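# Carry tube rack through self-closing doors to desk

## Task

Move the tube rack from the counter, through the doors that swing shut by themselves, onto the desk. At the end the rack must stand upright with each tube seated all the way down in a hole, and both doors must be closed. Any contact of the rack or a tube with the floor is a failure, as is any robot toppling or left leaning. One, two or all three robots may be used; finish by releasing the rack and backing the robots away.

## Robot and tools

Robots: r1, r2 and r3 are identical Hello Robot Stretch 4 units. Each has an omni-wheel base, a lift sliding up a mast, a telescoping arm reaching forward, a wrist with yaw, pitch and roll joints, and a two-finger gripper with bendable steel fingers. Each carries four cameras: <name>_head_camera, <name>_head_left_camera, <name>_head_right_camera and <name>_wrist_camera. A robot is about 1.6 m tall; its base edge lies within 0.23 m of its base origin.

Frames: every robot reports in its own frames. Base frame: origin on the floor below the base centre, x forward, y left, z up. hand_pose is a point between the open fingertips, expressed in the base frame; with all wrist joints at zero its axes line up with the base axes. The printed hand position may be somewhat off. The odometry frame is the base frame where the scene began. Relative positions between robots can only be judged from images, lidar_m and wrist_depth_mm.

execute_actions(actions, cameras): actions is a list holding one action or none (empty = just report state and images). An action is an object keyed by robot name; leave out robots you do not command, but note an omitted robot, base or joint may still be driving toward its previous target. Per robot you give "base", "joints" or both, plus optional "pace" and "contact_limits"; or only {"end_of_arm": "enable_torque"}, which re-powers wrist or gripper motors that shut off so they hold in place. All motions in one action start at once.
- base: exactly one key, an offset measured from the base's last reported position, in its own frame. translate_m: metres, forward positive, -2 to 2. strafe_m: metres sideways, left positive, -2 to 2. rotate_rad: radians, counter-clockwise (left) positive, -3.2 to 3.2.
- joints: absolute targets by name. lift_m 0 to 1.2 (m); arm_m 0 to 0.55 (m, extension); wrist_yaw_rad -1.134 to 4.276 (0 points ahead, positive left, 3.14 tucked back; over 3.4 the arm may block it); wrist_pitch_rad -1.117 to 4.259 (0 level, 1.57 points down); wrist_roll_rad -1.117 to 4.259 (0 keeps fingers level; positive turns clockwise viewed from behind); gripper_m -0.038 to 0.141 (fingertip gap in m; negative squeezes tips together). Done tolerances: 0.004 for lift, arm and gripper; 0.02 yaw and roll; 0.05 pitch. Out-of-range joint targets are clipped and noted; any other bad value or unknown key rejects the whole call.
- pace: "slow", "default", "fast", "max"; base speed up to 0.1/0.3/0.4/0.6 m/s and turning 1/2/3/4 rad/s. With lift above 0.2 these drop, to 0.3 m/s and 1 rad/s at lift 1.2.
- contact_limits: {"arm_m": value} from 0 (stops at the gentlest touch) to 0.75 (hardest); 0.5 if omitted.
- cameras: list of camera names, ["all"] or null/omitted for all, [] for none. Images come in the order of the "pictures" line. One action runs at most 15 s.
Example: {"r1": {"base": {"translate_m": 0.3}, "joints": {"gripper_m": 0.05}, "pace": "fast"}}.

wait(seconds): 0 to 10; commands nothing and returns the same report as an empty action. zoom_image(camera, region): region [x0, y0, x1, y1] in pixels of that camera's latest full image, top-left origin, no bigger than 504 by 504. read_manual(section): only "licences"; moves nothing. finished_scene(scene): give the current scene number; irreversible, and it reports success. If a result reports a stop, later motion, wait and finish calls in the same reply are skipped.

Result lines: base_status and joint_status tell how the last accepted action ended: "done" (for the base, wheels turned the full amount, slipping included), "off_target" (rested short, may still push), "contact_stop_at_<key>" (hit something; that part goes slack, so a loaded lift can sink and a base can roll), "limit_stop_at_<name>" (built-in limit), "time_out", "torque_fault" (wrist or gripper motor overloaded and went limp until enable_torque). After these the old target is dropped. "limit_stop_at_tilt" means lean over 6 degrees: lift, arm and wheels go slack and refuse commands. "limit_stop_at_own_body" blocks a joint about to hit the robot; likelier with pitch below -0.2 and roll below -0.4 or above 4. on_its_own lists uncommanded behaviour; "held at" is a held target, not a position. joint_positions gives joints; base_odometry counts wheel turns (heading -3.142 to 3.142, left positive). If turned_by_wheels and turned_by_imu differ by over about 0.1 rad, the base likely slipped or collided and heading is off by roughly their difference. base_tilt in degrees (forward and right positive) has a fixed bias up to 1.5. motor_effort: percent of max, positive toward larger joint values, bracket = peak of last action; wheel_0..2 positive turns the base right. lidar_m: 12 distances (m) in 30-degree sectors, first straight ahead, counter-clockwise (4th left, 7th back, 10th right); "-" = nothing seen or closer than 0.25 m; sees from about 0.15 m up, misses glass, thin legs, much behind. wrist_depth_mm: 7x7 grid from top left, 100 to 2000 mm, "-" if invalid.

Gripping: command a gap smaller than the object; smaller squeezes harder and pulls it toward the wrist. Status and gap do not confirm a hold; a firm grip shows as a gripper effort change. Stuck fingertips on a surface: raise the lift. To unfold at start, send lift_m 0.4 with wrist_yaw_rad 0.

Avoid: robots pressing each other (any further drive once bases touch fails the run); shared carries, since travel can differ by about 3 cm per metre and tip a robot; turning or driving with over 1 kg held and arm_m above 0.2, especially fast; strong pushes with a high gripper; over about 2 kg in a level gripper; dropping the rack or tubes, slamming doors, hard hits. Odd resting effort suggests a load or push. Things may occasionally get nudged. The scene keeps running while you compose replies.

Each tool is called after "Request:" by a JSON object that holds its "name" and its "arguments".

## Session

Request:
{"name": "execute_actions", "arguments": {"actions": [], "cameras": ["r1_head_left_camera","r2_head_left_camera","r3_head_left_camera","r1_head_camera","r2_head_camera","r3_head_camera"]}}

Scene clock: 0.00 s.
r1.base_odometry: x=+0.000 y=+0.000 heading=+0.000 (m, m, rad; r1's odometry frame)
r1.turned_by_wheels: +0.000 (rad since the last result)
r1.turned_by_imu: +0.000 (rad since the last result)
r1.base_tilt: forward=+0.3 right=-0.3 (deg)
r1.lidar_m: 1.27 2.75 2.01 1.77 1.82 1.37 1.24 1.27 1.46 1.33 1.35 1.71
r1.base_status: not commanded
r1.joint_positions: lift_m=+0.197 arm_m=-0.002 wrist_yaw_rad=+3.188 wrist_pitch_rad=+0.000 wrist_roll_rad=-0.002 gripper_m=+0.057
r1.joint_status: not commanded
r1.motor_effort: lift_m=+18 arm_m=+0 wrist_yaw_rad=+2 wrist_pitch_rad=-6 wrist_roll_rad=-1 gripper_m=-3 wheel_0=+0 wheel_1=+1 wheel_2=-1 (%)
r1.hand_pose: x=-0.1238 y=+0.0740 z=+0.3753 quat_wxyz=(-0.023, +0.000, -0.001, +1.000) (m; r1's base frame)
r1.wrist_depth_mm: - - 132 1397 1397 1397 1397 / - - 132 1366 1397 1430 1430 / - 113 134 1397 1397 1430 1464 / 139 137 273 1397 1430 1464 1464 / 213 1366 1366 1397 1430 1499 1499 / 213 1160 991 1118 200 1229 1229 / 212 798 878 - 904 842 891
r2.base_odometry: x=+0.000 y=+0.000 heading=+0.000 (m, m, rad; r2's odometry frame)
r2.turned_by_wheels: +0.000 (rad since the last result)
r2.turned_by_imu: +0.000 (rad since the last result)
r2.base_tilt: forward=+0.0 right=-0.3 (deg)
r2.lidar_m: 1.56 1.17 1.04 1.04 1.23 2.35 2.54 2.36 2.06 2.09 1.78 1.55
r2.base_status: not commanded
r2.joint_positions: lift_m=+0.261 arm_m=+0.003 wrist_yaw_rad=+3.179 wrist_pitch_rad=-0.002 wrist_roll_rad=-0.003 gripper_m=+0.057
r2.joint_status: not commanded
r2.motor_effort: lift_m=+19 arm_m=+0 wrist_yaw_rad=-2 wrist_pitch_rad=-4 wrist_roll_rad=-1 gripper_m=-2 wheel_0=+0 wheel_1=+0 wheel_2=+0 (%)
r2.hand_pose: x=-0.1181 y=+0.0765 z=+0.4401 quat_wxyz=(-0.019, +0.001, -0.001, +1.000) (m; r2's base frame)
r2.wrist_depth_mm: - - 138 - - - - / - - 137 - - - - / - 107 137 - - - - / - 139 151 - - - - / 197 - - - - - - / 202 1499 198 1499 198 1499 1499 / 206 960 1025 - 1098 931 1025
r3.base_odometry: x=+0.000 y=+0.000 heading=+0.000 (m, m, rad; r3's odometry frame)
r3.turned_by_wheels: +0.000 (rad since the last result)
r3.turned_by_imu: +0.000 (rad since the last result)
r3.base_tilt: forward=-0.7 right=+0.0 (deg)
r3.lidar_m: 1.25 2.16 1.40 1.25 1.31 1.61 1.18 1.25 1.58 1.83 1.94 2.39
r3.base_status: not commanded
r3.joint_positions: lift_m=+0.137 arm_m=-0.002 wrist_yaw_rad=+3.101 wrist_pitch_rad=+0.015 wrist_roll_rad=+0.002 gripper_m=+0.057
r3.joint_status: not commanded
r3.motor_effort: lift_m=+20 arm_m=+0 wrist_yaw_rad=+2 wrist_pitch_rad=-6 wrist_roll_rad=-1 gripper_m=-4 wheel_0=+0 wheel_1=+0 wheel_2=+0 (%)
r3.hand_pose: x=-0.1157 y=+0.0990 z=+0.3106 quat_wxyz=(+0.020, -0.008, +0.001, +1.000) (m; r3's base frame)
r3.wrist_depth_mm: - 141 1397 - - 1983 1430 / - 121 175 - - 1983 1397 / - 123 170 - - 1921 1430 / 116 142 243 - - 1921 1430 / 1708 - - - - 1863 1397 / 1078 1182 198 1205 194 1182 1182 / 768 788 798 112 798 759 831
pictures: r1_head_camera, r1_head_left_camera, r2_head_camera, r2_head_left_camera, r3_head_camera, r3_head_left_camera
Images, in order (width x height): r1_head_camera 420x560, r1_head_left_camera 420x672, r2_head_camera 420x560, r2_head_left_camera 420x672, r3_head_camera 420x560, r3_head_left_camera 420x672.

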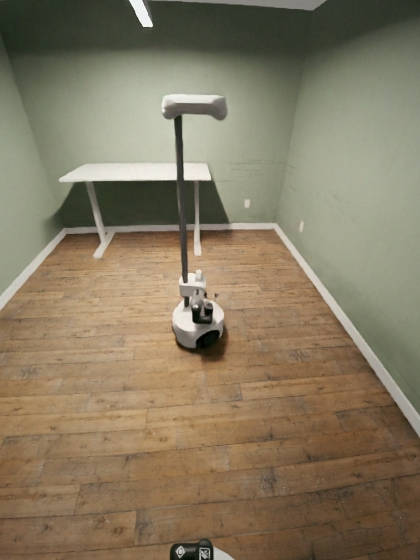

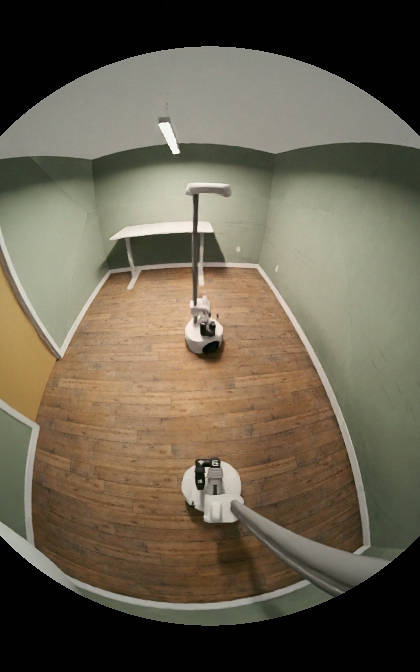

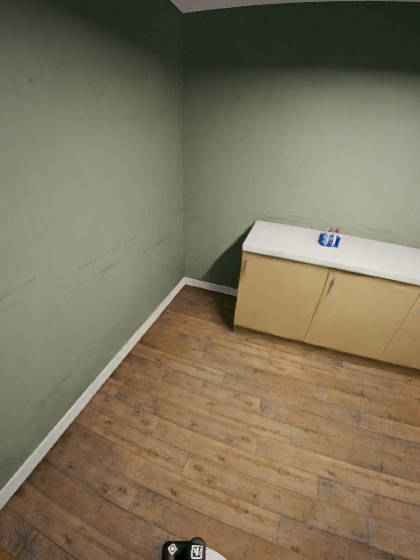

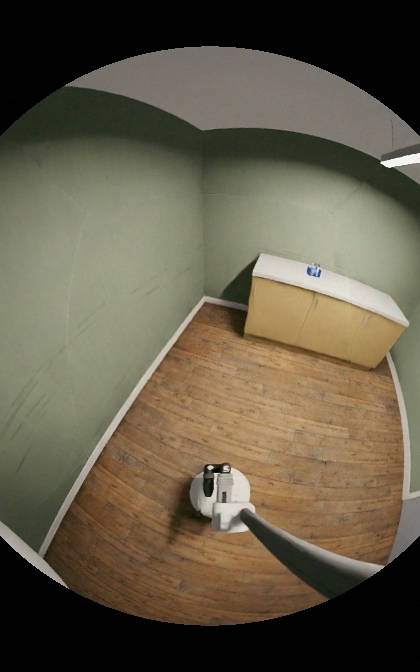

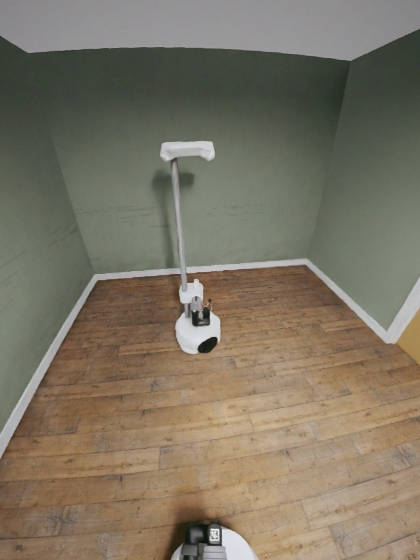

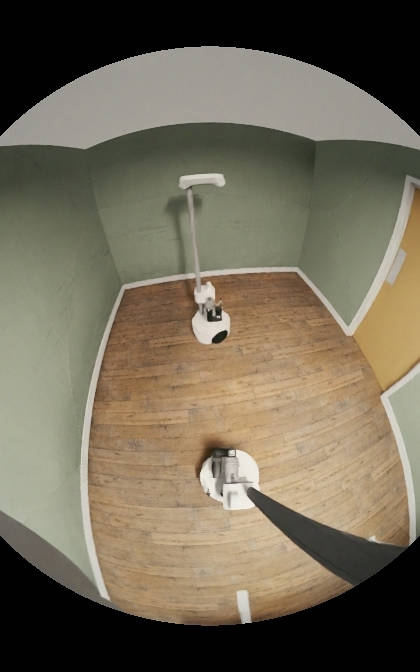

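Request:
{"name": "execute_actions", "arguments": {"actions": [{"r1":{"base":{"rotate_rad":1.69},"pace":"fast"},"r2":{"base":{"rotate_rad":-0.305},"joints":{"lift_m":0.9,"wrist_yaw_rad":0,"gripper_m":0.141},"pace":"fast"},"r3":{"base":{"rotate_rad":-1.49},"pace":"fast"}}], "cameras": ["r1_head_camera","r2_head_right_camera","r2_wrist_camera","r3_head_camera"]}}

Scene clock: 10.77 s.
r1.base_odometry: x=+0.000 y=+0.000 heading=+1.690 (m, m, rad; r1's odometry frame)
r1.turned_by_wheels: +1.690 (rad since the last result)
r1.turned_by_imu: +1.697 (rad since the last result)
r1.base_tilt: forward=+0.4 right=-0.3 (deg)
r1.lidar_m: 1.77 1.81 1.30 1.24 1.30 1.40 1.34 1.39 1.90 1.28 2.56 1.94
r1.base_status: done
r1.joint_positions: lift_m=+0.197 arm_m=-0.002 wrist_yaw_rad=+3.188 wrist_pitch_rad=+0.000 wrist_roll_rad=-0.002 gripper_m=+0.057
r1.joint_status: not commanded
r1.motor_effort: lift_m=+18(18) arm_m=+0(0) wrist_yaw_rad=+1(1) wrist_pitch_rad=-7(6) wrist_roll_rad=-2(1) gripper_m=-2(3) wheel_0=-1(11) wheel_1=+0(8) wheel_2=+0(10) (%)
r1.hand_pose: x=-0.1238 y=+0.0740 z=+0.3753 quat_wxyz=(-0.023, +0.000, -0.001, +1.000) (m; r1's base frame)
r1.wrist_depth_mm: - - 131 1430 1430 1397 1397 / - - 132 1464 1430 1464 1430 / - 113 134 1430 1464 1430 1430 / 138 137 273 1499 1464 1464 1430 / 213 1499 1537 1499 1464 1430 1430 / 213 1160 991 1138 200 1205 1229 / 212 798 878 - 891 842 891
r2.base_odometry: x=+0.000 y=+0.000 heading=-0.305 (m, m, rad; r2's odometry frame)
r2.turned_by_wheels: -0.305 (rad since the last result)
r2.turned_by_imu: -0.302 (rad since the last result)
r2.base_tilt: forward=+0.0 right=-0.2 (deg)
r2.lidar_m: 1.55 1.48 1.06 1.03 1.11 1.51 2.53 2.65 2.16 2.06 2.18 1.63
r2.base_status: done
r2.joint_positions: lift_m=+0.900 arm_m=+0.003 wrist_yaw_rad=+0.000 wrist_pitch_rad=-0.002 wrist_roll_rad=-0.003 gripper_m=+0.141
r2.joint_status: all done
r2.motor_effort: lift_m=+21(22) arm_m=-1(1) wrist_yaw_rad=-3(8) wrist_pitch_rad=-5(5) wrist_roll_rad=-1(1) gripper_m=+2(0) wheel_0=+1(8) wheel_1=+0(6) wheel_2=+1(7) (%)
r2.hand_pose: x=+0.4620 y=-0.0873 z=+1.0785 quat_wxyz=(+1.000, -0.001, -0.001, +0.000) (m; r2's base frame)
r2.wrist_depth_mm: 1499 - 1983 1983 1921 1921 1863 / 1499 - 1983 1983 1921 1808 1921 / 1430 - - 1983 1921 1983 1921 / 1499 - - - 1921 1983 1863 / 1464 - - 1336 1336 1336 1308 / 1464 1808 1366 1397 1308 1366 1336 / 1537 1983 - - 1366 1366 1336
r3.base_odometry: x=+0.000 y=+0.000 heading=-1.490 (m, m, rad; r3's odometry frame)
r3.turned_by_wheels: -1.490 (rad since the last result)
r3.turned_by_imu: -1.498 (rad since the last result)
r3.base_tilt: forward=-0.7 right=-0.1 (deg)
r3.lidar_m: 1.82 1.94 2.50 1.29 1.97 1.37 1.27 1.33 1.76 1.19 1.23 1.63
r3.base_status: done
r3.joint_positions: lift_m=+0.137 arm_m=-0.002 wrist_yaw_rad=+3.101 wrist_pitch_rad=+0.015 wrist_roll_rad=+0.002 gripper_m=+0.057
r3.joint_status: not commanded
r3.motor_effort: lift_m=+20(20) arm_m=+0(0) wrist_yaw_rad=+1(0) wrist_pitch_rad=-5(5) wrist_roll_rad=-1(2) gripper_m=+1(1) wheel_0=+0(6) wheel_1=+0(9) wheel_2=-1(8) (%)
r3.hand_pose: x=-0.1157 y=+0.0990 z=+0.3106 quat_wxyz=(+0.020, -0.008, +0.001, +1.000) (m; r3's base frame)
r3.wrist_depth_mm: - 141 1336 1430 1430 1464 1464 / - 121 176 1397 1397 1464 1464 / - 122 169 1397 1464 1430 1499 / 116 141 243 1397 1430 1430 1499 / 1336 1336 1397 1397 1430 1464 1499 / 1098 1205 198 1205 194 1182 1182 / 768 798 809 112 820 741 820
pictures: r1_head_camera, r2_head_right_camera, r2_wrist_camera, r3_head_camera
Images, in order (width x height): r1_head_camera 420x560, r2_head_right_camera 420x672, r2_wrist_camera 616x392, r3_head_camera 420x560.

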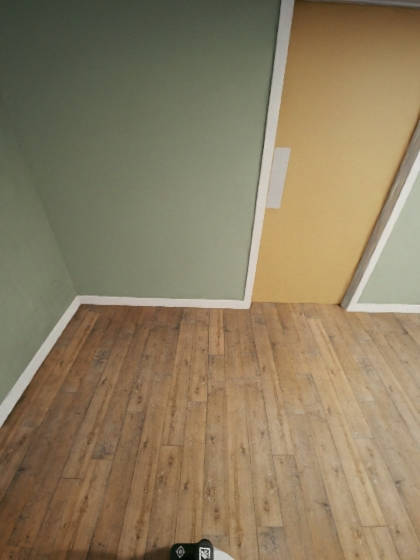

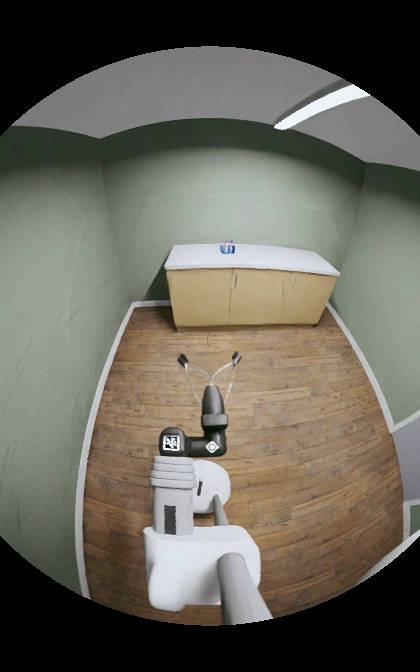

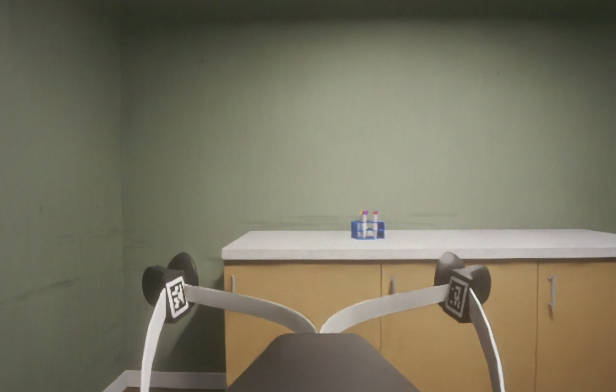

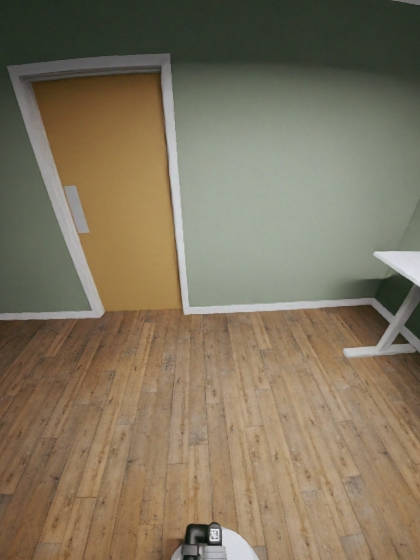

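Request:
{"name": "execute_actions", "arguments": {"actions": [{"r2":{"base":{"translate_m":0.85},"joints":{"lift_m":1.1,"wrist_pitch_rad":0.6},"pace":"fast"},"r3":{"base":{"strafe_m":0.68},"pace":"max"}}], "cameras": ["r2_wrist_camera","r3_head_camera"]}}

Scene clock: 22.87 s.
r1.base_odometry: x=+0.000 y=+0.000 heading=+1.690 (m, m, rad; r1's odometry frame)
r1.turned_by_wheels: +0.000 (rad since the last result)
r1.turned_by_imu: -0.002 (rad since the last result)
r1.base_tilt: forward=+0.4 right=-0.4 (deg)
r1.lidar_m: 1.77 1.80 1.31 1.25 1.28 1.40 1.35 1.40 0.71 0.59 2.57 1.93
r1.base_status: not commanded
r1.joint_positions: lift_m=+0.197 arm_m=-0.002 wrist_yaw_rad=+3.188 wrist_pitch_rad=+0.000 wrist_roll_rad=-0.002 gripper_m=+0.057
r1.joint_status: not commanded
r1.motor_effort: lift_m=+18(17) arm_m=+0(0) wrist_yaw_rad=+1(0) wrist_pitch_rad=-7(6) wrist_roll_rad=+2(1) gripper_m=-3(2) wheel_0=-1(1) wheel_1=+0(0) wheel_2=+0(0) (%)
r1.hand_pose: x=-0.1238 y=+0.0740 z=+0.3753 quat_wxyz=(-0.023, +0.000, -0.001, +1.000) (m; r1's base frame)
r1.wrist_depth_mm: - - 131 1430 1430 1430 1397 / - - 132 1464 1430 1430 1397 / - 113 134 1464 1464 1430 1464 / 139 136 274 1464 1464 1430 1464 / 214 1537 1499 1499 1464 1464 1464 / 214 1160 1008 1118 200 1255 1229 / 212 798 866 - 917 831 891
r2.base_odometry: x=+0.811 y=-0.255 heading=-0.305 (m, m, rad; r2's odometry frame)
r2.turned_by_wheels: +0.000 (rad since the last result)
r2.turned_by_imu: +0.001 (rad since the last result)
r2.base_tilt: forward=+0.0 right=-0.2 (deg)
r2.lidar_m: 0.70 0.73 1.07 1.02 1.07 1.51 3.44 2.96 2.16 2.08 1.03 0.75
r2.base_status: done
r2.joint_positions: lift_m=+1.100 arm_m=+0.003 wrist_yaw_rad=+0.000 wrist_pitch_rad=+0.602 wrist_roll_rad=-0.003 gripper_m=+0.141
r2.joint_status: all done
r2.motor_effort: lift_m=+21(26) arm_m=-1(1) wrist_yaw_rad=-1(2) wrist_pitch_rad=-3(0) wrist_roll_rad=+0(0) gripper_m=+4(1) wheel_0=+0(6) wheel_1=-1(6) wheel_2=+0(9) (%)
r2.hand_pose: x=+0.4113 y=-0.0874 z=+1.1147 quat_wxyz=(+0.955, -0.001, +0.296, +0.000) (m; r2's base frame)
r2.wrist_depth_mm: 1042 1042 1025 991 1025 1008 1025 / 1138 1138 1078 1078 1078 1078 1060 / 1255 1229 842 820 768 809 820 / 1397 683 661 640 647 640 634 / 1430 683 661 676 668 654 661 / 1430 1464 732 750 723 723 759 / 1308 1397 904 - 878 891 891
r3.base_odometry: x=+0.678 y=+0.055 heading=-1.490 (m, m, rad; r3's odometry frame)
r3.turned_by_wheels: +0.000 (rad since the last result)
r3.turned_by_imu: +0.003 (rad since the last result)
r3.base_tilt: forward=-0.7 right=+0.0 (deg)
r3.lidar_m: 1.85 1.85 2.18 0.59 0.73 1.40 1.30 1.36 1.79 1.88 1.94 1.92
r3.base_status: done
r3.joint_positions: lift_m=+0.137 arm_m=-0.002 wrist_yaw_rad=+3.101 wrist_pitch_rad=+0.015 wrist_roll_rad=+0.002 gripper_m=+0.057
r3.joint_status: not commanded
r3.motor_effort: lift_m=+20(21) arm_m=+0(0) wrist_yaw_rad=+1(1) wrist_pitch_rad=-6(5) wrist_roll_rad=+0(1) gripper_m=-3(4) wheel_0=-1(12) wheel_1=+0(13) wheel_2=-1(2) (%)
r3.hand_pose: x=-0.1157 y=+0.0990 z=+0.3106 quat_wxyz=(+0.020, -0.008, +0.001, +1.000) (m; r3's base frame)
r3.wrist_depth_mm: - 141 1366 1397 1464 1464 1499 / - 121 175 1430 1464 1464 1499 / - 122 170 1397 1430 1499 1537 / 116 141 243 1430 1430 1499 1537 / 1336 1366 1430 1430 1430 1464 1537 / 1078 1205 198 1205 194 1182 1205 / 768 798 809 112 798 750 831
pictures: r2_wrist_camera, r3_head_camera
Images, in order (width x height): r2_wrist_camera 616x392, r3_head_camera 420x560.

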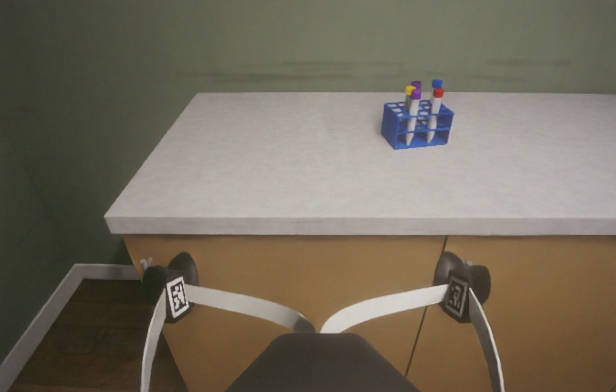

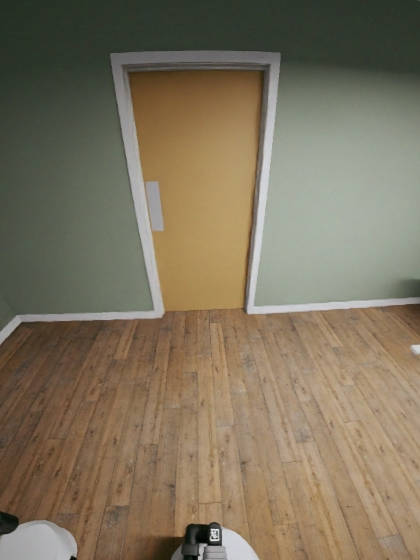

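Request:
{"name": "zoom_image", "arguments": {"camera": "r2_wrist_camera", "region": [365, 70, 475, 160]}}

Region (365, 70, 475, 160) of r2_wrist_camera's 616x392 image, scaled by 4.582; it fills the top 412 rows of this view, and the rest is white.

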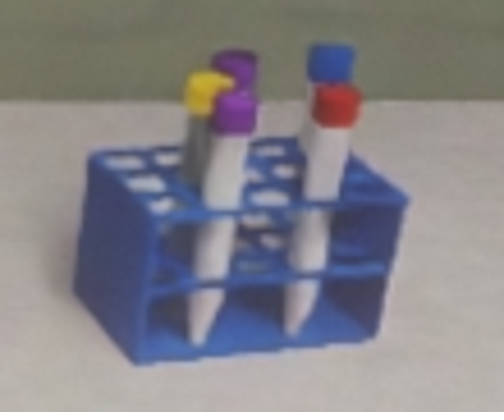

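Request:
{"name": "execute_actions", "arguments": {"actions": [{"r2":{"base":{"rotate_rad":0.23},"joints":{"wrist_pitch_rad":0.45,"lift_m":1.0},"pace":"fast"},"r3":{"base":{"rotate_rad":0.05},"pace":"fast"}}], "cameras": []}}

Request:
{"name": "execute_actions", "arguments": {"actions": [{"r2":{"base":{"strafe_m":-0.44},"joints":{"lift_m":0.93,"arm_m":0.1},"pace":"fast"},"r3":{"base":{"translate_m":1.56},"pace":"max"}}], "cameras": ["r2_wrist_camera","r3_head_camera"]}}

Scene clock: 42.57 s.
r1.base_odometry: x=+0.000 y=+0.000 heading=+1.690 (m, m, rad; r1's odometry frame)
r1.turned_by_wheels: +0.000 (rad since the last result)
r1.turned_by_imu: -0.002 (rad since the last result)
r1.base_tilt: forward=+0.2 right=-0.3 (deg)
r1.lidar_m: 1.76 1.78 1.28 1.24 1.30 1.39 1.34 1.39 0.71 0.59 2.58 1.93
r1.base_status: not commanded
r1.joint_positions: lift_m=+0.197 arm_m=-0.002 wrist_yaw_rad=+3.188 wrist_pitch_rad=+0.000 wrist_roll_rad=-0.002 gripper_m=+0.057
r1.joint_status: not commanded
r1.motor_effort: lift_m=+18(18) arm_m=+0(0) wrist_yaw_rad=+1(0) wrist_pitch_rad=-7(5) wrist_roll_rad=+1(1) gripper_m=-3(3) wheel_0=-1(1) wheel_1=+0(0) wheel_2=+0(0) (%)
r1.hand_pose: x=-0.1238 y=+0.0740 z=+0.3753 quat_wxyz=(-0.023, +0.000, -0.001, +1.000) (m; r1's base frame)
r1.wrist_depth_mm: - - 132 1464 1397 1430 1366 / - - 132 1464 1430 1430 1430 / - 113 134 1464 1464 1430 1430 / 139 136 273 1499 1464 1464 1464 / 214 1499 1499 1499 1464 1464 1430 / 213 1160 1008 1118 200 1255 1255 / 212 798 866 - 904 831 891
r2.base_odometry: x=+0.811 y=-0.255 heading=-0.076 (m, m, rad; r2's odometry frame)
r2.turned_by_wheels: +0.229 (rad since the last result)
r2.turned_by_imu: +0.229 (rad since the last result)
r2.base_tilt: forward=+0.0 right=-0.3 (deg)
r2.lidar_m: 0.71 1.22 1.03 1.03 1.19 2.03 3.38 2.48 2.08 1.53 0.84 0.70
r2.base_status: done
r2.joint_positions: lift_m=+1.000 arm_m=+0.003 wrist_yaw_rad=+0.000 wrist_pitch_rad=+0.452 wrist_roll_rad=-0.003 gripper_m=+0.141
r2.joint_status: all done
r2.motor_effort: lift_m=+17(19) arm_m=+0(0) wrist_yaw_rad=+0(1) wrist_pitch_rad=-5(13) wrist_roll_rad=-3(1) gripper_m=+1(2) wheel_0=-3(7) wheel_1=-2(4) wheel_2=-3(4) (%)
r2.hand_pose: x=+0.4330 y=-0.0874 z=+1.0523 quat_wxyz=(+0.975, -0.001, +0.224, +0.000) (m; r2's base frame)
r2.wrist_depth_mm: 1078 1182 1078 1042 960 931 891 / 1060 1255 1182 1098 1042 976 931 / 1098 1336 1255 904 904 904 668 / 1118 1397 723 640 634 627 634 / 1160 1464 647 603 539 504 484 / 1160 1397 715 634 603 535 530 / 1182 1366 1336 - 661 615 574
r3.base_odometry: x=+0.678 y=+0.055 heading=-1.440 (m, m, rad; r3's odometry frame)
r3.turned_by_wheels: +0.050 (rad since the last result)
r3.turned_by_imu: +0.051 (rad since the last result)
r3.base_tilt: forward=-0.7 right=+0.0 (deg)
r3.lidar_m: 1.85 1.84 0.75 0.59 1.91 1.38 1.31 1.38 1.88 1.87 1.97 1.83
r3.base_status: done
r3.joint_positions: lift_m=+0.137 arm_m=-0.002 wrist_yaw_rad=+3.101 wrist_pitch_rad=+0.015 wrist_roll_rad=+0.002 gripper_m=+0.057
r3.joint_status: not commanded
r3.motor_effort: lift_m=+20(20) arm_m=+0(0) wrist_yaw_rad=+1(2) wrist_pitch_rad=-5(6) wrist_roll_rad=-2(2) gripper_m=-5(5) wheel_0=-1(7) wheel_1=+1(5) wheel_2=+1(6) (%)
r3.hand_pose: x=-0.1157 y=+0.0990 z=+0.3106 quat_wxyz=(+0.020, -0.008, +0.001, +1.000) (m; r3's base frame)
r3.wrist_depth_mm: - 141 1464 1430 1464 1430 1397 / - 121 175 1430 1430 1430 1430 / - 122 170 1430 1397 1499 1430 / 115 141 244 1464 1430 1464 1464 / 1430 1430 1499 1430 1430 1430 1464 / 1078 1205 198 1205 193 1229 1182 / 768 798 798 112 809 750 809
pictures: none
No camera images: the call's "cameras" was empty. Leave "cameras" out to get every camera's image.

Scene clock: 46.73 s.
r1.base_odometry: x=+0.000 y=+0.000 heading=+1.690 (m, m, rad; r1's odometry frame)
r1.turned_by_wheels: +0.000 (rad since the last result)
r1.turned_by_imu: -0.002 (rad since the last result)
r1.base_tilt: forward=+0.3 right=-0.4 (deg)
r1.lidar_m: 1.78 1.81 1.30 1.24 1.30 1.40 1.34 1.38 1.91 2.67 2.56 1.53
r1.base_status: not commanded
r1.joint_positions: lift_m=+0.197 arm_m=-0.002 wrist_yaw_rad=+3.188 wrist_pitch_rad=+0.000 wrist_roll_rad=-0.002 gripper_m=+0.057
r1.joint_status: not commanded
r1.motor_effort: lift_m=+18(18) arm_m=+0(0) wrist_yaw_rad=+1(1) wrist_pitch_rad=-8(6) wrist_roll_rad=-3(0) gripper_m=-4(1) wheel_0=-1(1) wheel_1=+0(0) wheel_2=+0(0) (%)
r1.hand_pose: x=-0.1238 y=+0.0740 z=+0.3753 quat_wxyz=(-0.023, +0.000, -0.001, +1.000) (m; r1's base frame)
r1.wrist_depth_mm: - - 132 1430 1464 1430 1430 / - - 132 1430 1464 1430 1397 / - 113 134 1464 1464 1430 1430 / 139 136 273 1499 1464 1464 1430 / 213 1537 1499 1499 1499 1430 1464 / 213 1160 991 1138 200 1229 1229 / 212 798 878 - 917 831 904
r2.base_odometry: x=+0.778 y=-0.694 heading=-0.076 (m, m, rad; r2's odometry frame)
r2.turned_by_wheels: +0.000 (rad since the last result)
r2.turned_by_imu: +0.001 (rad since the last result)
r2.base_tilt: forward=+0.0 right=-0.2 (deg)
r2.lidar_m: 0.59 0.70 1.46 1.46 1.68 2.85 3.50 1.97 1.66 1.66 0.75 0.61
r2.base_status: done
r2.joint_positions: lift_m=+0.930 arm_m=+0.099 wrist_yaw_rad=+0.000 wrist_pitch_rad=+0.452 wrist_roll_rad=-0.003 gripper_m=+0.141
r2.joint_status: all done
r2.motor_effort: lift_m=+17(16) arm_m=+5(6) wrist_yaw_rad=-1(2) wrist_pitch_rad=-4(4) wrist_roll_rad=+0(0) gripper_m=+2(0) wheel_0=-1(10) wheel_1=+2(8) wheel_2=-1(3) (%)
r2.hand_pose: x=+0.5295 y=-0.0874 z=+0.9824 quat_wxyz=(+0.975, -0.001, +0.224, +0.000) (m; r2's base frame)
r2.wrist_depth_mm: 1042 976 917 842 798 759 723 / 1118 1042 960 878 866 809 778 / 715 699 699 585 683 683 683 / 488 488 484 480 484 473 473 / 436 402 373 370 368 364 366 / 530 480 404 355 330 307 306 / 609 539 480 - 389 368 347
r3.base_odometry: x=+0.881 y=-1.492 heading=-1.440 (m, m, rad; r3's odometry frame)
r3.turned_by_wheels: +0.000 (rad since the last result)
r3.turned_by_imu: +0.004 (rad since the last result)
r3.base_tilt: forward=-0.7 right=+0.0 (deg)
r3.lidar_m: 0.31 0.32 0.45 0.99 2.13 1.51 2.89 3.02 1.98 0.98 0.48 0.31
r3.base_status: done
r3.joint_positions: lift_m=+0.137 arm_m=-0.002 wrist_yaw_rad=+3.101 wrist_pitch_rad=+0.015 wrist_roll_rad=+0.002 gripper_m=+0.057
r3.joint_status: not commanded
r3.motor_effort: lift_m=+20(20) arm_m=+0(0) wrist_yaw_rad=+1(1) wrist_pitch_rad=-6(5) wrist_roll_rad=+0(0) gripper_m=-2(3) wheel_0=-1(8) wheel_1=+1(7) wheel_2=+0(14) (%)
r3.hand_pose: x=-0.1157 y=+0.0990 z=+0.3106 quat_wxyz=(+0.020, -0.008, +0.001, +1.000) (m; r3's base frame)
r3.wrist_depth_mm: - 141 - - - - - / - 121 175 - - - - / - 123 170 - - - - / 116 141 244 - - - - / 1708 - - - - 1499 - / 1098 1205 198 1205 194 1182 1182 / 778 809 798 112 809 750 820
pictures: r2_wrist_camera, r3_head_camera
Images, in order (width x height): r2_wrist_camera 616x392, r3_head_camera 420x560.

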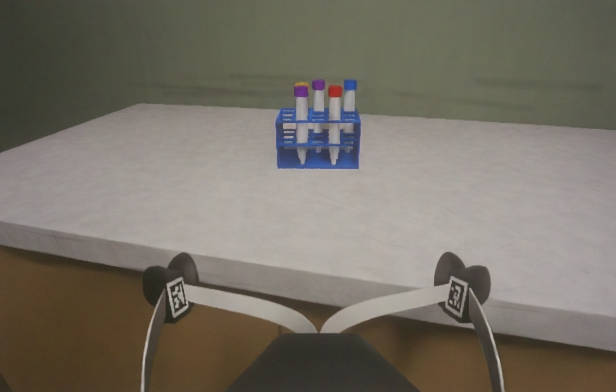

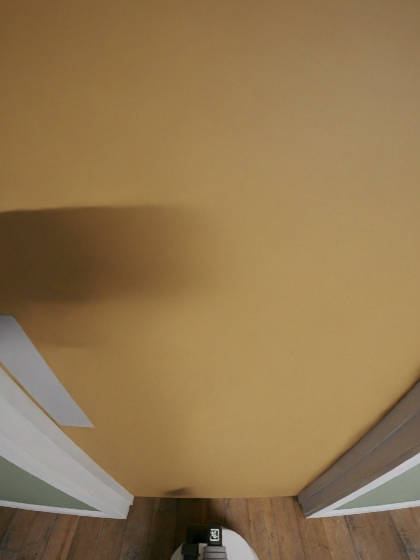

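Request:
{"name": "execute_actions", "arguments": {"actions": [{"r2":{"base":{"translate_m":0.25},"joints":{"lift_m":0.903}},"r3":{"base":{"translate_m":0.18},"pace":"slow"},"r1":{"base":{"strafe_m":-0.8},"pace":"max"}}], "cameras": ["r2_wrist_camera"]}}

Scene clock: 53.63 s.
r1.base_odometry: x=+0.794 y=+0.095 heading=+1.690 (m, m, rad; r1's odometry frame)
r1.turned_by_wheels: +0.000 (rad since the last result)
r1.turned_by_imu: -0.002 (rad since the last result)
r1.base_tilt: forward=+0.3 right=-0.3 (deg)
r1.lidar_m: 1.51 1.86 2.12 2.05 1.94 1.39 1.33 1.37 1.89 1.85 1.95 1.85
r1.base_status: done
r1.joint_positions: lift_m=+0.197 arm_m=-0.002 wrist_yaw_rad=+3.188 wrist_pitch_rad=+0.000 wrist_roll_rad=-0.002 gripper_m=+0.057
r1.joint_status: not commanded
r1.motor_effort: lift_m=+18(18) arm_m=+1(0) wrist_yaw_rad=+1(1) wrist_pitch_rad=-6(7) wrist_roll_rad=+0(1) gripper_m=-3(2) wheel_0=-2(22) wheel_1=+3(16) wheel_2=+0(4) (%)
r1.hand_pose: x=-0.1238 y=+0.0740 z=+0.3753 quat_wxyz=(-0.023, +0.000, -0.001, +1.000) (m; r1's base frame)
r1.wrist_depth_mm: - - 132 1397 1464 1397 1397 / - - 132 1430 1430 1464 1430 / - 113 134 1464 1430 1464 1397 / 139 136 273 1499 1464 1464 1430 / 214 1537 1499 1464 1464 1464 1397 / 213 1160 1008 1118 200 1229 1229 / 212 798 878 - 904 831 891
r2.base_odometry: x=+1.027 y=-0.713 heading=-0.076 (m, m, rad; r2's odometry frame)
r2.turned_by_wheels: +0.000 (rad since the last result)
r2.turned_by_imu: +0.002 (rad since the last result)
r2.base_tilt: forward=+0.0 right=-0.2 (deg)
r2.lidar_m: 0.38 0.42 0.72 1.40 1.62 2.73 3.62 2.03 1.73 0.83 0.44 0.36
r2.base_status: done
r2.joint_positions: lift_m=+0.903 arm_m=+0.099 wrist_yaw_rad=+0.000 wrist_pitch_rad=+0.452 wrist_roll_rad=-0.003 gripper_m=+0.141
r2.joint_status: all done
r2.motor_effort: lift_m=+17(19) arm_m=+5(5) wrist_yaw_rad=-2(1) wrist_pitch_rad=-4(4) wrist_roll_rad=-1(2) gripper_m=+2(6) wheel_0=+0(6) wheel_1=-1(6) wheel_2=+1(10) (%)
r2.hand_pose: x=+0.5295 y=-0.0874 z=+0.9554 quat_wxyz=(+0.975, -0.001, +0.224, +0.000) (m; r2's base frame)
r2.wrist_depth_mm: 759 707 661 627 591 554 530 / 809 778 707 661 621 591 559 / 627 627 615 319 554 609 580 / 430 427 399 317 377 415 418 / 329 325 325 325 324 320 320 / 264 254 245 262 243 242 258 / 220 220 220 - 227 212 220
r3.base_odometry: x=+0.904 y=-1.670 heading=-1.441 (m, m, rad; r3's odometry frame)
r3.turned_by_wheels: +0.000 (rad since the last result)
r3.turned_by_imu: +0.005 (rad since the last result)
r3.base_tilt: forward=-0.7 right=+0.0 (deg)
r3.lidar_m: - 0.25 0.32 0.45 2.13 2.95 1.53 3.20 1.96 0.44 0.25 0.25
r3.base_status: done
r3.joint_positions: lift_m=+0.137 arm_m=-0.002 wrist_yaw_rad=+3.101 wrist_pitch_rad=+0.015 wrist_roll_rad=+0.002 gripper_m=+0.057
r3.joint_status: not commanded
r3.motor_effort: lift_m=+20(21) arm_m=+0(0) wrist_yaw_rad=+1(3) wrist_pitch_rad=-5(6) wrist_roll_rad=-1(2) gripper_m=-4(4) wheel_0=+4(20) wheel_1=+8(11) wheel_2=-17(18) (%)
r3.hand_pose: x=-0.1157 y=+0.0990 z=+0.3106 quat_wxyz=(+0.020, -0.008, +0.001, +1.000) (m; r3's base frame)
r3.wrist_depth_mm: - 142 - - - - - / - 121 175 - - - - / - 123 169 - - - - / 116 141 243 - - - - / 1708 - - 1661 - - - / 1098 1182 198 1229 193 1205 1160 / 768 798 809 113 809 741 820
pictures: r2_wrist_camera
Images, in order (width x height): r2_wrist_camera 616x392.

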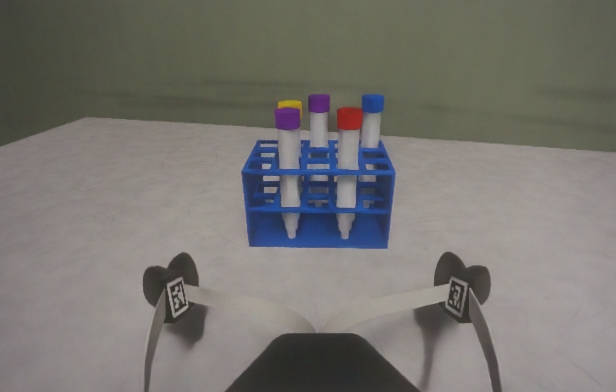

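Request:
{"name": "execute_actions", "arguments": {"actions": [{"r2":{"joints":{"arm_m":0.214},"pace":"slow"},"r3":{"base":{"translate_m":1.0}},"r1":{"base":{"translate_m":0.9}}}], "cameras": ["r2_wrist_camera","r3_head_left_camera"]}}

Scene clock: 62.80 s.
r1.base_odometry: x=+0.687 y=+0.989 heading=+1.691 (m, m, rad; r1's odometry frame)
r1.turned_by_wheels: +0.000 (rad since the last result)
r1.turned_by_imu: -0.007 (rad since the last result)
r1.base_tilt: forward=+0.3 right=-0.3 (deg)
r1.lidar_m: 1.35 1.00 1.24 2.05 2.12 2.32 2.23 2.29 1.97 1.89 1.30 1.00
r1.base_status: done
r1.joint_positions: lift_m=+0.197 arm_m=-0.002 wrist_yaw_rad=+3.188 wrist_pitch_rad=+0.000 wrist_roll_rad=-0.002 gripper_m=+0.057
r1.joint_status: not commanded
r1.motor_effort: lift_m=+18(18) arm_m=+0(0) wrist_yaw_rad=+1(1) wrist_pitch_rad=-5(6) wrist_roll_rad=+1(1) gripper_m=-4(2) wheel_0=+3(7) wheel_1=+2(8) wheel_2=+1(9) (%)
r1.hand_pose: x=-0.1238 y=+0.0740 z=+0.3753 quat_wxyz=(-0.023, +0.000, -0.001, +1.000) (m; r1's base frame)
r1.wrist_depth_mm: - - 131 - - - - / - - 132 - - - - / - 113 134 - - - - / 139 136 273 - - - - / 213 1983 - - - - - / 213 1138 1008 1118 200 1255 1255 / 213 778 866 - 904 842 878
r2.base_odometry: x=+1.027 y=-0.713 heading=-0.076 (m, m, rad; r2's odometry frame)
r2.turned_by_wheels: +0.000 (rad since the last result)
r2.turned_by_imu: +0.002 (rad since the last result)
r2.base_tilt: forward=+0.0 right=-0.3 (deg)
r2.lidar_m: 0.36 0.40 0.70 1.41 1.63 2.75 3.61 2.02 1.70 0.81 0.44 0.37
r2.base_status: not commanded
r2.joint_positions: lift_m=+0.903 arm_m=+0.213 wrist_yaw_rad=+0.000 wrist_pitch_rad=+0.452 wrist_roll_rad=-0.003 gripper_m=+0.141
r2.joint_status: all done
r2.motor_effort: lift_m=+17(17) arm_m=+5(5) wrist_yaw_rad=-2(2) wrist_pitch_rad=-4(5) wrist_roll_rad=-1(1) gripper_m=-1(2) wheel_0=+0(0) wheel_1=+0(0) wheel_2=+1(1) (%)
r2.hand_pose: x=+0.6434 y=-0.0874 z=+0.9554 quat_wxyz=(+0.975, -0.001, +0.224, +0.000) (m; r2's base frame)
r2.wrist_depth_mm: 621 591 559 521 488 462 445 / 691 634 597 549 525 488 469 / 621 621 615 559 544 525 496 / 430 430 402 241 243 418 415 / 327 325 223 215 209 319 320 / 264 252 224 218 215 241 258 / 219 220 220 - 226 211 220
r3.base_odometry: x=+1.034 y=-2.661 heading=-1.440 (m, m, rad; r3's odometry frame)
r3.turned_by_wheels: +0.000 (rad since the last result)
r3.turned_by_imu: +0.000 (rad since the last result)
r3.base_tilt: forward=-0.7 right=+0.0 (deg)
r3.lidar_m: 1.46 1.45 1.08 1.02 1.05 0.93 1.61 0.43 0.25 1.06 1.09 1.48
r3.base_status: done
r3.joint_positions: lift_m=+0.137 arm_m=-0.002 wrist_yaw_rad=+3.101 wrist_pitch_rad=+0.015 wrist_roll_rad=+0.002 gripper_m=+0.057
r3.joint_status: not commanded
r3.motor_effort: lift_m=+20(20) arm_m=+0(0) wrist_yaw_rad=+0(0) wrist_pitch_rad=-6(4) wrist_roll_rad=-2(2) gripper_m=-2(8) wheel_0=+4(13) wheel_1=-2(7) wheel_2=+1(28) (%)
r3.hand_pose: x=-0.1157 y=+0.0990 z=+0.3106 quat_wxyz=(+0.020, -0.008, +0.001, +1.000) (m; r3's base frame)
r3.wrist_depth_mm: - 141 - - - 931 931 / - 121 176 - - 931 917 / - 123 169 - - 931 931 / 116 141 244 - - 931 931 / 615 - - 1708 - 931 931 / 634 1205 200 1205 194 917 931 / 647 798 798 112 820 750 809
pictures: r2_wrist_camera, r3_head_left_camera
Images, in order (width x height): r2_wrist_camera 616x392, r3_head_left_camera 420x672.

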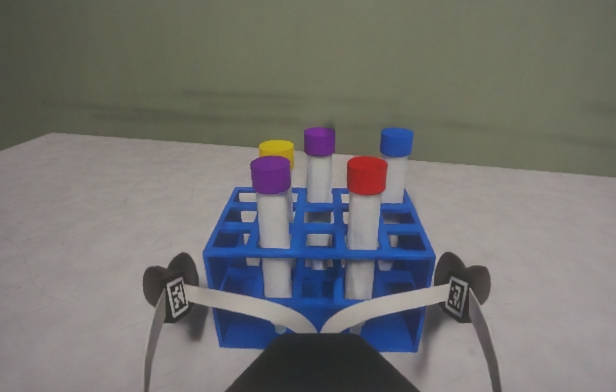

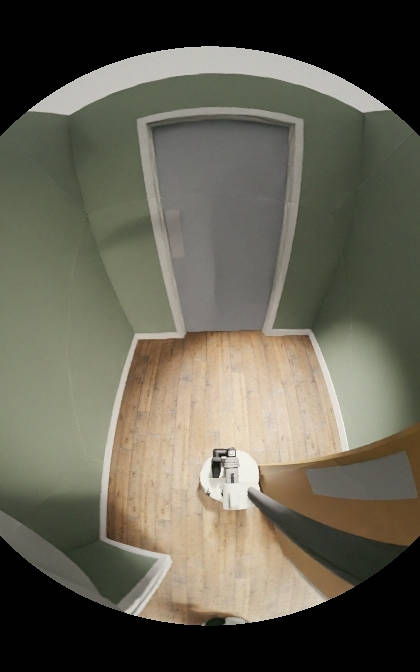

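Request:
{"name": "execute_actions", "arguments": {"actions": [{"r2":{"joints":{"gripper_m":0.075}},"r3":{"base":{"translate_m":1.16},"pace":"max"},"r1":{"base":{"translate_m":0.62}}}], "cameras": ["r2_wrist_camera","r3_head_camera"]}}

Scene clock: 72.63 s.
r1.base_odometry: x=+0.613 y=+1.604 heading=+1.691 (m, m, rad; r1's odometry frame)
r1.turned_by_wheels: +0.000 (rad since the last result)
r1.turned_by_imu: -0.005 (rad since the last result)
r1.base_tilt: forward=+0.3 right=-0.3 (deg)
r1.lidar_m: 0.65 1.52 0.53 1.06 2.13 2.89 2.85 2.94 1.97 1.19 0.52 0.57
r1.base_status: done
r1.joint_positions: lift_m=+0.197 arm_m=-0.002 wrist_yaw_rad=+3.188 wrist_pitch_rad=+0.000 wrist_roll_rad=-0.002 gripper_m=+0.057
r1.joint_status: not commanded
r1.motor_effort: lift_m=+18(18) arm_m=+0(0) wrist_yaw_rad=+2(1) wrist_pitch_rad=-6(5) wrist_roll_rad=+0(1) gripper_m=-2(2) wheel_0=+1(8) wheel_1=+2(7) wheel_2=-1(9) (%)
r1.hand_pose: x=-0.1238 y=+0.0740 z=+0.3753 quat_wxyz=(-0.023, +0.000, -0.001, +1.000) (m; r1's base frame)
r1.wrist_depth_mm: - - 131 - - - - / - - 132 - - - - / - 113 134 - - - - / 139 137 273 - - - - / 213 - - - - - - / 213 1138 1025 1138 200 1229 1205 / 213 798 878 - 891 831 878
r2.base_odometry: x=+1.027 y=-0.713 heading=-0.076 (m, m, rad; r2's odometry frame)
r2.turned_by_wheels: +0.000 (rad since the last result)
r2.turned_by_imu: +0.002 (rad since the last result)
r2.base_tilt: forward=+0.0 right=-0.3 (deg)
r2.lidar_m: 0.36 0.42 0.69 1.39 1.63 2.72 3.61 2.03 1.70 0.82 0.44 0.35
r2.base_status: not commanded
r2.joint_positions: lift_m=+0.903 arm_m=+0.213 wrist_yaw_rad=+0.000 wrist_pitch_rad=+0.453 wrist_roll_rad=-0.003 gripper_m=+0.075
r2.joint_status: all done
r2.motor_effort: lift_m=+17(17) arm_m=+6(6) wrist_yaw_rad=-1(2) wrist_pitch_rad=-7(8) wrist_roll_rad=-1(1) gripper_m=-16(15) wheel_0=+0(0) wheel_1=-1(1) wheel_2=+1(1) (%)
r2.hand_pose: x=+0.6433 y=-0.0874 z=+0.9551 quat_wxyz=(+0.974, -0.001, +0.225, +0.000) (m; r2's base frame)
r2.wrist_depth_mm: 640 597 549 517 488 469 442 / 683 647 603 559 517 488 466 / 621 609 615 512 539 525 504 / 421 427 397 227 224 413 413 / 325 324 204 195 189 319 317 / 260 242 200 210 204 183 257 / 219 215 216 - 208 216 215
r3.base_odometry: x=+1.185 y=-3.811 heading=-1.441 (m, m, rad; r3's odometry frame)
r3.turned_by_wheels: +0.000 (rad since the last result)
r3.turned_by_imu: +0.003 (rad since the last result)
r3.base_tilt: forward=-0.7 right=+0.0 (deg)
r3.lidar_m: 0.30 0.32 0.46 0.97 1.06 1.47 1.35 1.48 1.10 0.96 0.44 0.32
r3.base_status: done
r3.joint_positions: lift_m=+0.137 arm_m=-0.002 wrist_yaw_rad=+3.101 wrist_pitch_rad=+0.015 wrist_roll_rad=+0.002 gripper_m=+0.057
r3.joint_status: not commanded
r3.motor_effort: lift_m=+20(20) arm_m=+0(0) wrist_yaw_rad=+1(1) wrist_pitch_rad=-5(5) wrist_roll_rad=-2(1) gripper_m=-4(3) wheel_0=-2(9) wheel_1=+0(8) wheel_2=-1(15) (%)
r3.hand_pose: x=-0.1157 y=+0.0990 z=+0.3106 quat_wxyz=(+0.020, -0.008, +0.001, +1.000) (m; r3's base frame)
r3.wrist_depth_mm: - 141 1661 1576 - 1921 1336 / - 121 176 1576 - 1863 1308 / - 122 169 1576 - 1921 1308 / 116 141 244 1576 - 1863 1255 / 1576 - 1863 1576 - 1808 1308 / 1078 1205 198 1182 193 1229 1160 / 768 798 809 112 798 750 798
pictures: r2_wrist_camera, r3_head_camera
Images, in order (width x height): r2_wrist_camera 616x392, r3_head_camera 420x560.

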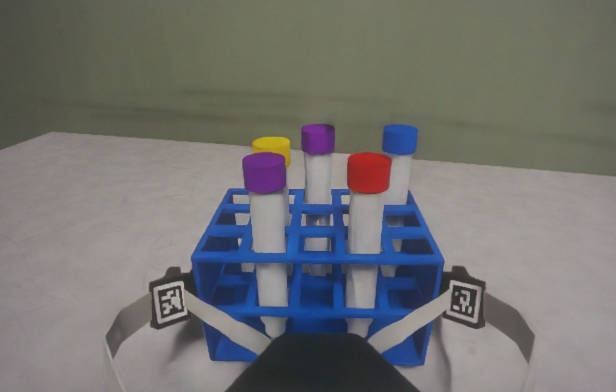

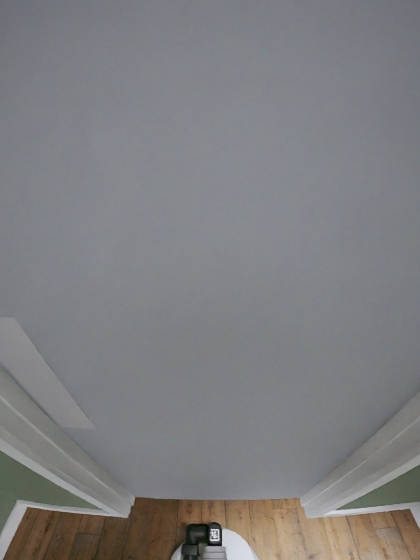

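Request:
{"name": "execute_actions", "arguments": {"actions": [{"r2":{"joints":{"lift_m":0.96},"pace":"slow"},"r3":{"base":{"translate_m":0.18},"pace":"slow"},"r1":{"base":{"translate_m":0.2},"pace":"slow"}}], "cameras": []}}

Scene clock: 78.43 s.
r1.base_odometry: x=+0.589 y=+1.802 heading=+1.692 (m, m, rad; r1's odometry frame)
r1.turned_by_wheels: +0.001 (rad since the last result)
r1.turned_by_imu: -0.002 (rad since the last result)
r1.base_tilt: forward=+0.4 right=-0.3 (deg)
r1.lidar_m: - 0.25 0.32 0.44 2.14 2.90 3.07 3.15 1.96 0.45 0.28 0.25
r1.base_status: done
r1.joint_positions: lift_m=+0.197 arm_m=-0.002 wrist_yaw_rad=+3.188 wrist_pitch_rad=+0.000 wrist_roll_rad=-0.002 gripper_m=+0.057
r1.joint_status: not commanded
r1.motor_effort: lift_m=+18(18) arm_m=+0(0) wrist_yaw_rad=+1(1) wrist_pitch_rad=-6(5) wrist_roll_rad=+0(1) gripper_m=-3(2) wheel_0=+15(19) wheel_1=+10(11) wheel_2=-15(24) (%)
r1.hand_pose: x=-0.1238 y=+0.0740 z=+0.3753 quat_wxyz=(-0.023, +0.000, -0.001, +1.000) (m; r1's base frame)
r1.wrist_depth_mm: - - 131 - - - - / - - 132 - - - - / - 113 134 - - - - / 138 136 274 - - - - / 213 1983 - - - - - / 213 1138 1008 1118 201 1229 1229 / 212 788 878 - 904 842 891
r2.base_odometry: x=+1.027 y=-0.713 heading=-0.076 (m, m, rad; r2's odometry frame)
r2.turned_by_wheels: +0.000 (rad since the last result)
r2.turned_by_imu: +0.001 (rad since the last result)
r2.base_tilt: forward=+0.0 right=-0.2 (deg)
r2.lidar_m: 0.33 0.43 0.70 1.40 1.62 2.75 3.62 2.02 1.71 0.81 0.41 0.36
r2.base_status: not commanded
r2.joint_positions: lift_m=+0.960 arm_m=+0.213 wrist_yaw_rad=+0.000 wrist_pitch_rad=+0.453 wrist_roll_rad=-0.003 gripper_m=+0.075
r2.joint_status: all done
r2.motor_effort: lift_m=+22(24) arm_m=+5(6) wrist_yaw_rad=-2(1) wrist_pitch_rad=-7(7) wrist_roll_rad=-1(1) gripper_m=-18(20) wheel_0=+1(0) wheel_1=+0(0) wheel_2=+0(1) (%)
r2.hand_pose: x=+0.6433 y=-0.0874 z=+1.0117 quat_wxyz=(+0.974, -0.001, +0.225, +0.000) (m; r2's base frame)
r2.wrist_depth_mm: 640 585 559 521 500 459 439 / 691 640 597 559 525 492 466 / 750 683 640 564 554 525 500 / 549 549 512 227 224 539 521 / 424 421 203 194 190 410 410 / 336 315 200 209 205 183 332 / 282 278 276 - 213 279 278
r3.base_odometry: x=+1.208 y=-3.989 heading=-1.441 (m, m, rad; r3's odometry frame)
r3.turned_by_wheels: +0.000 (rad since the last result)
r3.turned_by_imu: +0.016 (rad since the last result)
r3.base_tilt: forward=-0.7 right=+0.0 (deg)
r3.lidar_m: - 0.25 0.37 0.43 1.05 1.48 2.09 1.48 1.12 0.47 0.26 0.25
r3.base_status: done
r3.joint_positions: lift_m=+0.137 arm_m=-0.002 wrist_yaw_rad=+3.101 wrist_pitch_rad=+0.015 wrist_roll_rad=+0.002 gripper_m=+0.057
r3.joint_status: not commanded
r3.motor_effort: lift_m=+19(20) arm_m=+0(0) wrist_yaw_rad=+2(1) wrist_pitch_rad=-6(5) wrist_roll_rad=-2(3) gripper_m=-5(4) wheel_0=+5(25) wheel_1=+7(17) wheel_2=-14(21) (%)
r3.hand_pose: x=-0.1157 y=+0.0990 z=+0.3106 quat_wxyz=(+0.020, -0.008, +0.001, +1.000) (m; r3's base frame)
r3.wrist_depth_mm: - 141 - - - 1983 1336 / - 121 175 - - 1983 1308 / - 122 169 - - 1983 1336 / 116 141 243 - - 1921 1336 / 1576 - - - - 1808 1308 / 1078 1205 199 1229 193 1205 1160 / 778 788 798 112 809 750 820
pictures: none
No camera images: the call's "cameras" was empty. Leave "cameras" out to get every camera's image.

Request:
{"name": "execute_actions", "arguments": {"actions": [{"r2":{"base":{"translate_m":-0.9},"joints":{"arm_m":0.005,"wrist_yaw_rad":0.3}},"r3":{"base":{"translate_m":0.85}},"r1":{"base":{"translate_m":0.85}}}], "cameras": []}}

Request:
{"name": "execute_actions", "arguments": {"actions": [{"r2":{"base":{"rotate_rad":-0.3},"pace":"slow"},"r3":{"base":{"strafe_m":-0.13},"pace":"slow"},"r1":{"base":{"strafe_m":-0.13},"pace":"slow"}}], "cameras": ["r1_head_right_camera","r3_head_right_camera"]}}

Scene clock: 138.97 s.
r1.base_odometry: x=+0.486 y=+2.646 heading=+1.692 (m, m, rad; r1's odometry frame)
r1.turned_by_wheels: +0.000 (rad since the last result)
r1.turned_by_imu: -0.009 (rad since the last result)
r1.base_tilt: forward=+0.3 right=-0.3 (deg)
r1.lidar_m: 1.66 1.52 1.11 1.06 0.93 0.77 3.98 0.46 0.25 0.26 1.37 0.25
r1.base_status: done
r1.joint_positions: lift_m=+0.197 arm_m=-0.002 wrist_yaw_rad=+3.188 wrist_pitch_rad=+0.000 wrist_roll_rad=-0.002 gripper_m=+0.057
r1.joint_status: not commanded
r1.motor_effort: lift_m=+18(18) arm_m=+0(0) wrist_yaw_rad=+1(1) wrist_pitch_rad=-7(5) wrist_roll_rad=+1(1) gripper_m=-3(2) wheel_0=+8(20) wheel_1=-1(16) wheel_2=-3(32) (%)
r1.hand_pose: x=-0.1238 y=+0.0740 z=+0.3753 quat_wxyz=(-0.023, +0.000, -0.001, +1.000) (m; r1's base frame)
r1.wrist_depth_mm: - - 132 - - - 707 / - - 132 - - - 715 / - 113 134 - - - 715 / 139 136 273 - - - 715 / 213 - - - - 1708 723 / 214 991 991 1138 200 831 741 / 212 759 878 - 904 732 723
r2.base_odometry: x=+0.129 y=-0.645 heading=-0.076 (m, m, rad; r2's odometry frame)
r2.turned_by_wheels: +0.000 (rad since the last result)
r2.turned_by_imu: +0.002 (rad since the last result)
r2.base_tilt: forward=+0.0 right=-0.3 (deg)
r2.lidar_m: 0.40 1.42 1.62 1.61 1.86 2.83 2.86 0.86 1.03 1.50 1.47 1.24
r2.base_status: done
r2.joint_positions: lift_m=+0.960 arm_m=+0.006 wrist_yaw_rad=+0.300 wrist_pitch_rad=+0.453 wrist_roll_rad=-0.003 gripper_m=+0.075
r2.joint_status: all done
r2.motor_effort: lift_m=+21(22) arm_m=-5(6) wrist_yaw_rad=+0(4) wrist_pitch_rad=-8(8) wrist_roll_rad=-1(1) gripper_m=-17(19) wheel_0=-1(4) wheel_1=+1(5) wheel_2=-2(10) (%)
r2.hand_pose: x=+0.4505 y=-0.0069 z=+1.0117 quat_wxyz=(+0.963, -0.035, +0.222, +0.146) (m; r2's base frame)
r2.wrist_depth_mm: 1308 1537 1921 1708 1537 1336 1229 / 1397 1661 - 1366 1366 1336 1229 / 1430 1808 - 1118 991 946 842 / 1499 1863 - 227 224 960 866 / 1464 1863 204 196 190 1025 917 / 1464 1499 199 212 204 183 976 / 1308 1281 1281 - 213 1229 1025
r3.base_odometry: x=+1.318 y=-4.832 heading=-1.441 (m, m, rad; r3's odometry frame)
r3.turned_by_wheels: +0.000 (rad since the last result)
r3.turned_by_imu: +0.000 (rad since the last result)
r3.base_tilt: forward=-0.6 right=+0.0 (deg)
r3.lidar_m: 2.46 2.60 2.08 2.03 0.89 0.78 2.13 0.46 0.25 0.25 0.25 0.25
r3.base_status: done
r3.joint_positions: lift_m=+0.137 arm_m=-0.002 wrist_yaw_rad=+3.101 wrist_pitch_rad=+0.015 wrist_roll_rad=+0.002 gripper_m=+0.057
r3.joint_status: not commanded
r3.motor_effort: lift_m=+19(20) arm_m=+0(0) wrist_yaw_rad=+0(2) wrist_pitch_rad=-6(5) wrist_roll_rad=-1(3) gripper_m=-2(6) wheel_0=+5(14) wheel_1=-4(13) wheel_2=-2(31) (%)
r3.hand_pose: x=-0.1157 y=+0.0990 z=+0.3106 quat_wxyz=(+0.020, -0.008, +0.001, +1.000) (m; r3's base frame)
r3.wrist_depth_mm: - 141 - - - 768 759 / - 121 175 - - 759 759 / - 123 170 - - 759 759 / 116 141 245 - - 778 768 / 707 - - - - 768 768 / 750 1182 199 1229 193 759 768 / 715 798 798 112 809 741 750
pictures: none
No camera images: the call's "cameras" was empty. Leave "cameras" out to get every camera's image.

Scene clock: 141.40 s.
r1.base_odometry: x=+0.615 y=+2.661 heading=+1.692 (m, m, rad; r1's odometry frame)
r1.turned_by_wheels: +0.000 (rad since the last result)
r1.turned_by_imu: -0.001 (rad since the last result)
r1.base_tilt: forward=+0.4 right=-0.4 (deg)
r1.lidar_m: 1.60 1.70 1.23 1.17 0.89 0.86 3.98 0.35 0.25 - 0.25 0.25
r1.base_status: done
r1.joint_positions: lift_m=+0.197 arm_m=-0.002 wrist_yaw_rad=+3.188 wrist_pitch_rad=+0.000 wrist_roll_rad=-0.002 gripper_m=+0.057
r1.joint_status: not commanded
r1.motor_effort: lift_m=+18(18) arm_m=+0(0) wrist_yaw_rad=+1(1) wrist_pitch_rad=-6(6) wrist_roll_rad=-2(2) gripper_m=-2(4) wheel_0=+6(12) wheel_1=-5(13) wheel_2=+0(1) (%)
r1.hand_pose: x=-0.1238 y=+0.0740 z=+0.3753 quat_wxyz=(-0.023, +0.000, -0.001, +1.000) (m; r1's base frame)
r1.wrist_depth_mm: - - 132 - - - 788 / - - 132 - - - 759 / - 113 134 - - - 750 / 139 137 272 - - - 759 / 214 668 - - - - 759 / 213 615 1008 1138 200 1229 750 / 212 564 866 - 904 842 750
r2.base_odometry: x=+0.129 y=-0.645 heading=-0.375 (m, m, rad; r2's odometry frame)
r2.turned_by_wheels: -0.300 (rad since the last result)
r2.turned_by_imu: -0.297 (rad since the last result)
r2.base_tilt: forward=+0.0 right=-0.3 (deg)
r2.lidar_m: 0.42 1.27 1.73 1.59 1.67 2.15 2.86 1.02 0.77 1.21 1.54 1.32
r2.base_status: done
r2.joint_positions: lift_m=+0.960 arm_m=+0.006 wrist_yaw_rad=+0.300 wrist_pitch_rad=+0.453 wrist_roll_rad=-0.003 gripper_m=+0.075
r2.joint_status: not commanded
r2.motor_effort: lift_m=+21(21) arm_m=-6(6) wrist_yaw_rad=-1(1) wrist_pitch_rad=-8(8) wrist_roll_rad=-1(1) gripper_m=-19(18) wheel_0=+1(4) wheel_1=+2(5) wheel_2=+1(6) (%)
r2.hand_pose: x=+0.4505 y=-0.0069 z=+1.0117 quat_wxyz=(+0.963, -0.035, +0.222, +0.146) (m; r2's base frame)
r2.wrist_depth_mm: 1661 1863 1576 1499 1430 1336 1281 / 1808 1863 1397 1397 1397 1336 1336 / 1756 1255 1160 223 960 946 931 / 1808 - 1229 226 225 1042 960 / 1756 1921 203 195 190 1118 1042 / 1576 1464 200 208 204 182 1118 / 1281 1308 1255 - 214 1281 1229
r3.base_odometry: x=+1.190 y=-4.849 heading=-1.441 (m, m, rad; r3's odometry frame)
r3.turned_by_wheels: +0.000 (rad since the last result)
r3.turned_by_imu: +0.000 (rad since the last result)
r3.base_tilt: forward=-0.7 right=-0.1 (deg)
r3.lidar_m: 2.48 2.61 2.21 2.17 0.91 0.82 2.10 0.33 0.25 - 0.25 0.25
r3.base_status: done
r3.joint_positions: lift_m=+0.137 arm_m=-0.002 wrist_yaw_rad=+3.101 wrist_pitch_rad=+0.015 wrist_roll_rad=+0.002 gripper_m=+0.057
r3.joint_status: not commanded
r3.motor_effort: lift_m=+20(19) arm_m=+0(0) wrist_yaw_rad=+2(0) wrist_pitch_rad=-5(5) wrist_roll_rad=-1(3) gripper_m=-4(5) wheel_0=+4(14) wheel_1=-4(7) wheel_2=+0(2) (%)
r3.hand_pose: x=-0.1157 y=+0.0990 z=+0.3106 quat_wxyz=(+0.020, -0.008, +0.001, +1.000) (m; r3's base frame)
r3.wrist_depth_mm: - 141 - - - - 768 / - 121 175 - - - 759 / - 122 169 - - - 759 / 116 141 244 - - - 759 / 500 - - - - - 759 / 517 1098 198 1182 193 1098 759 / 512 707 820 112 809 750 759
pictures: r1_head_right_camera, r3_head_right_camera
Images, in order (width x height): r1_head_right_camera 420x672, r3_head_right_camera 420x672.

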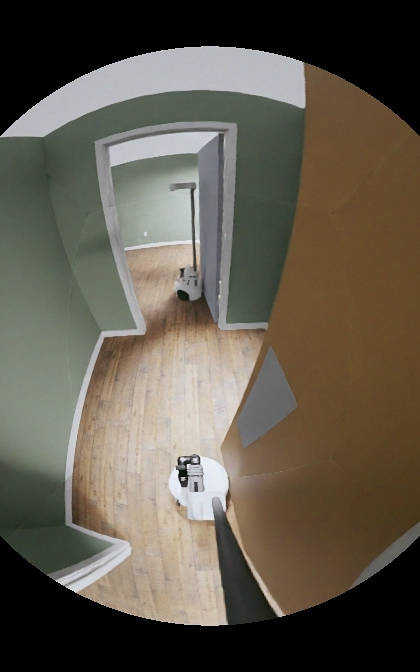

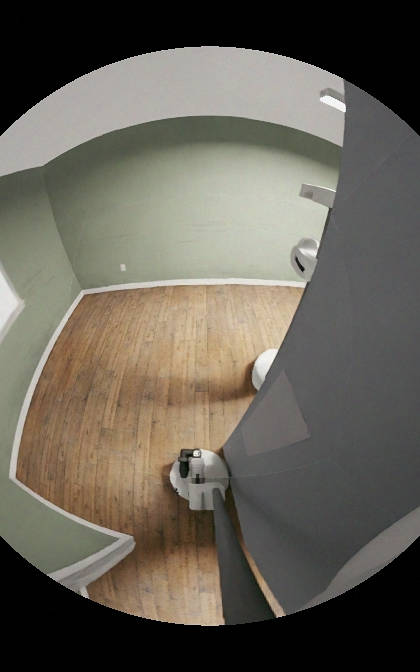

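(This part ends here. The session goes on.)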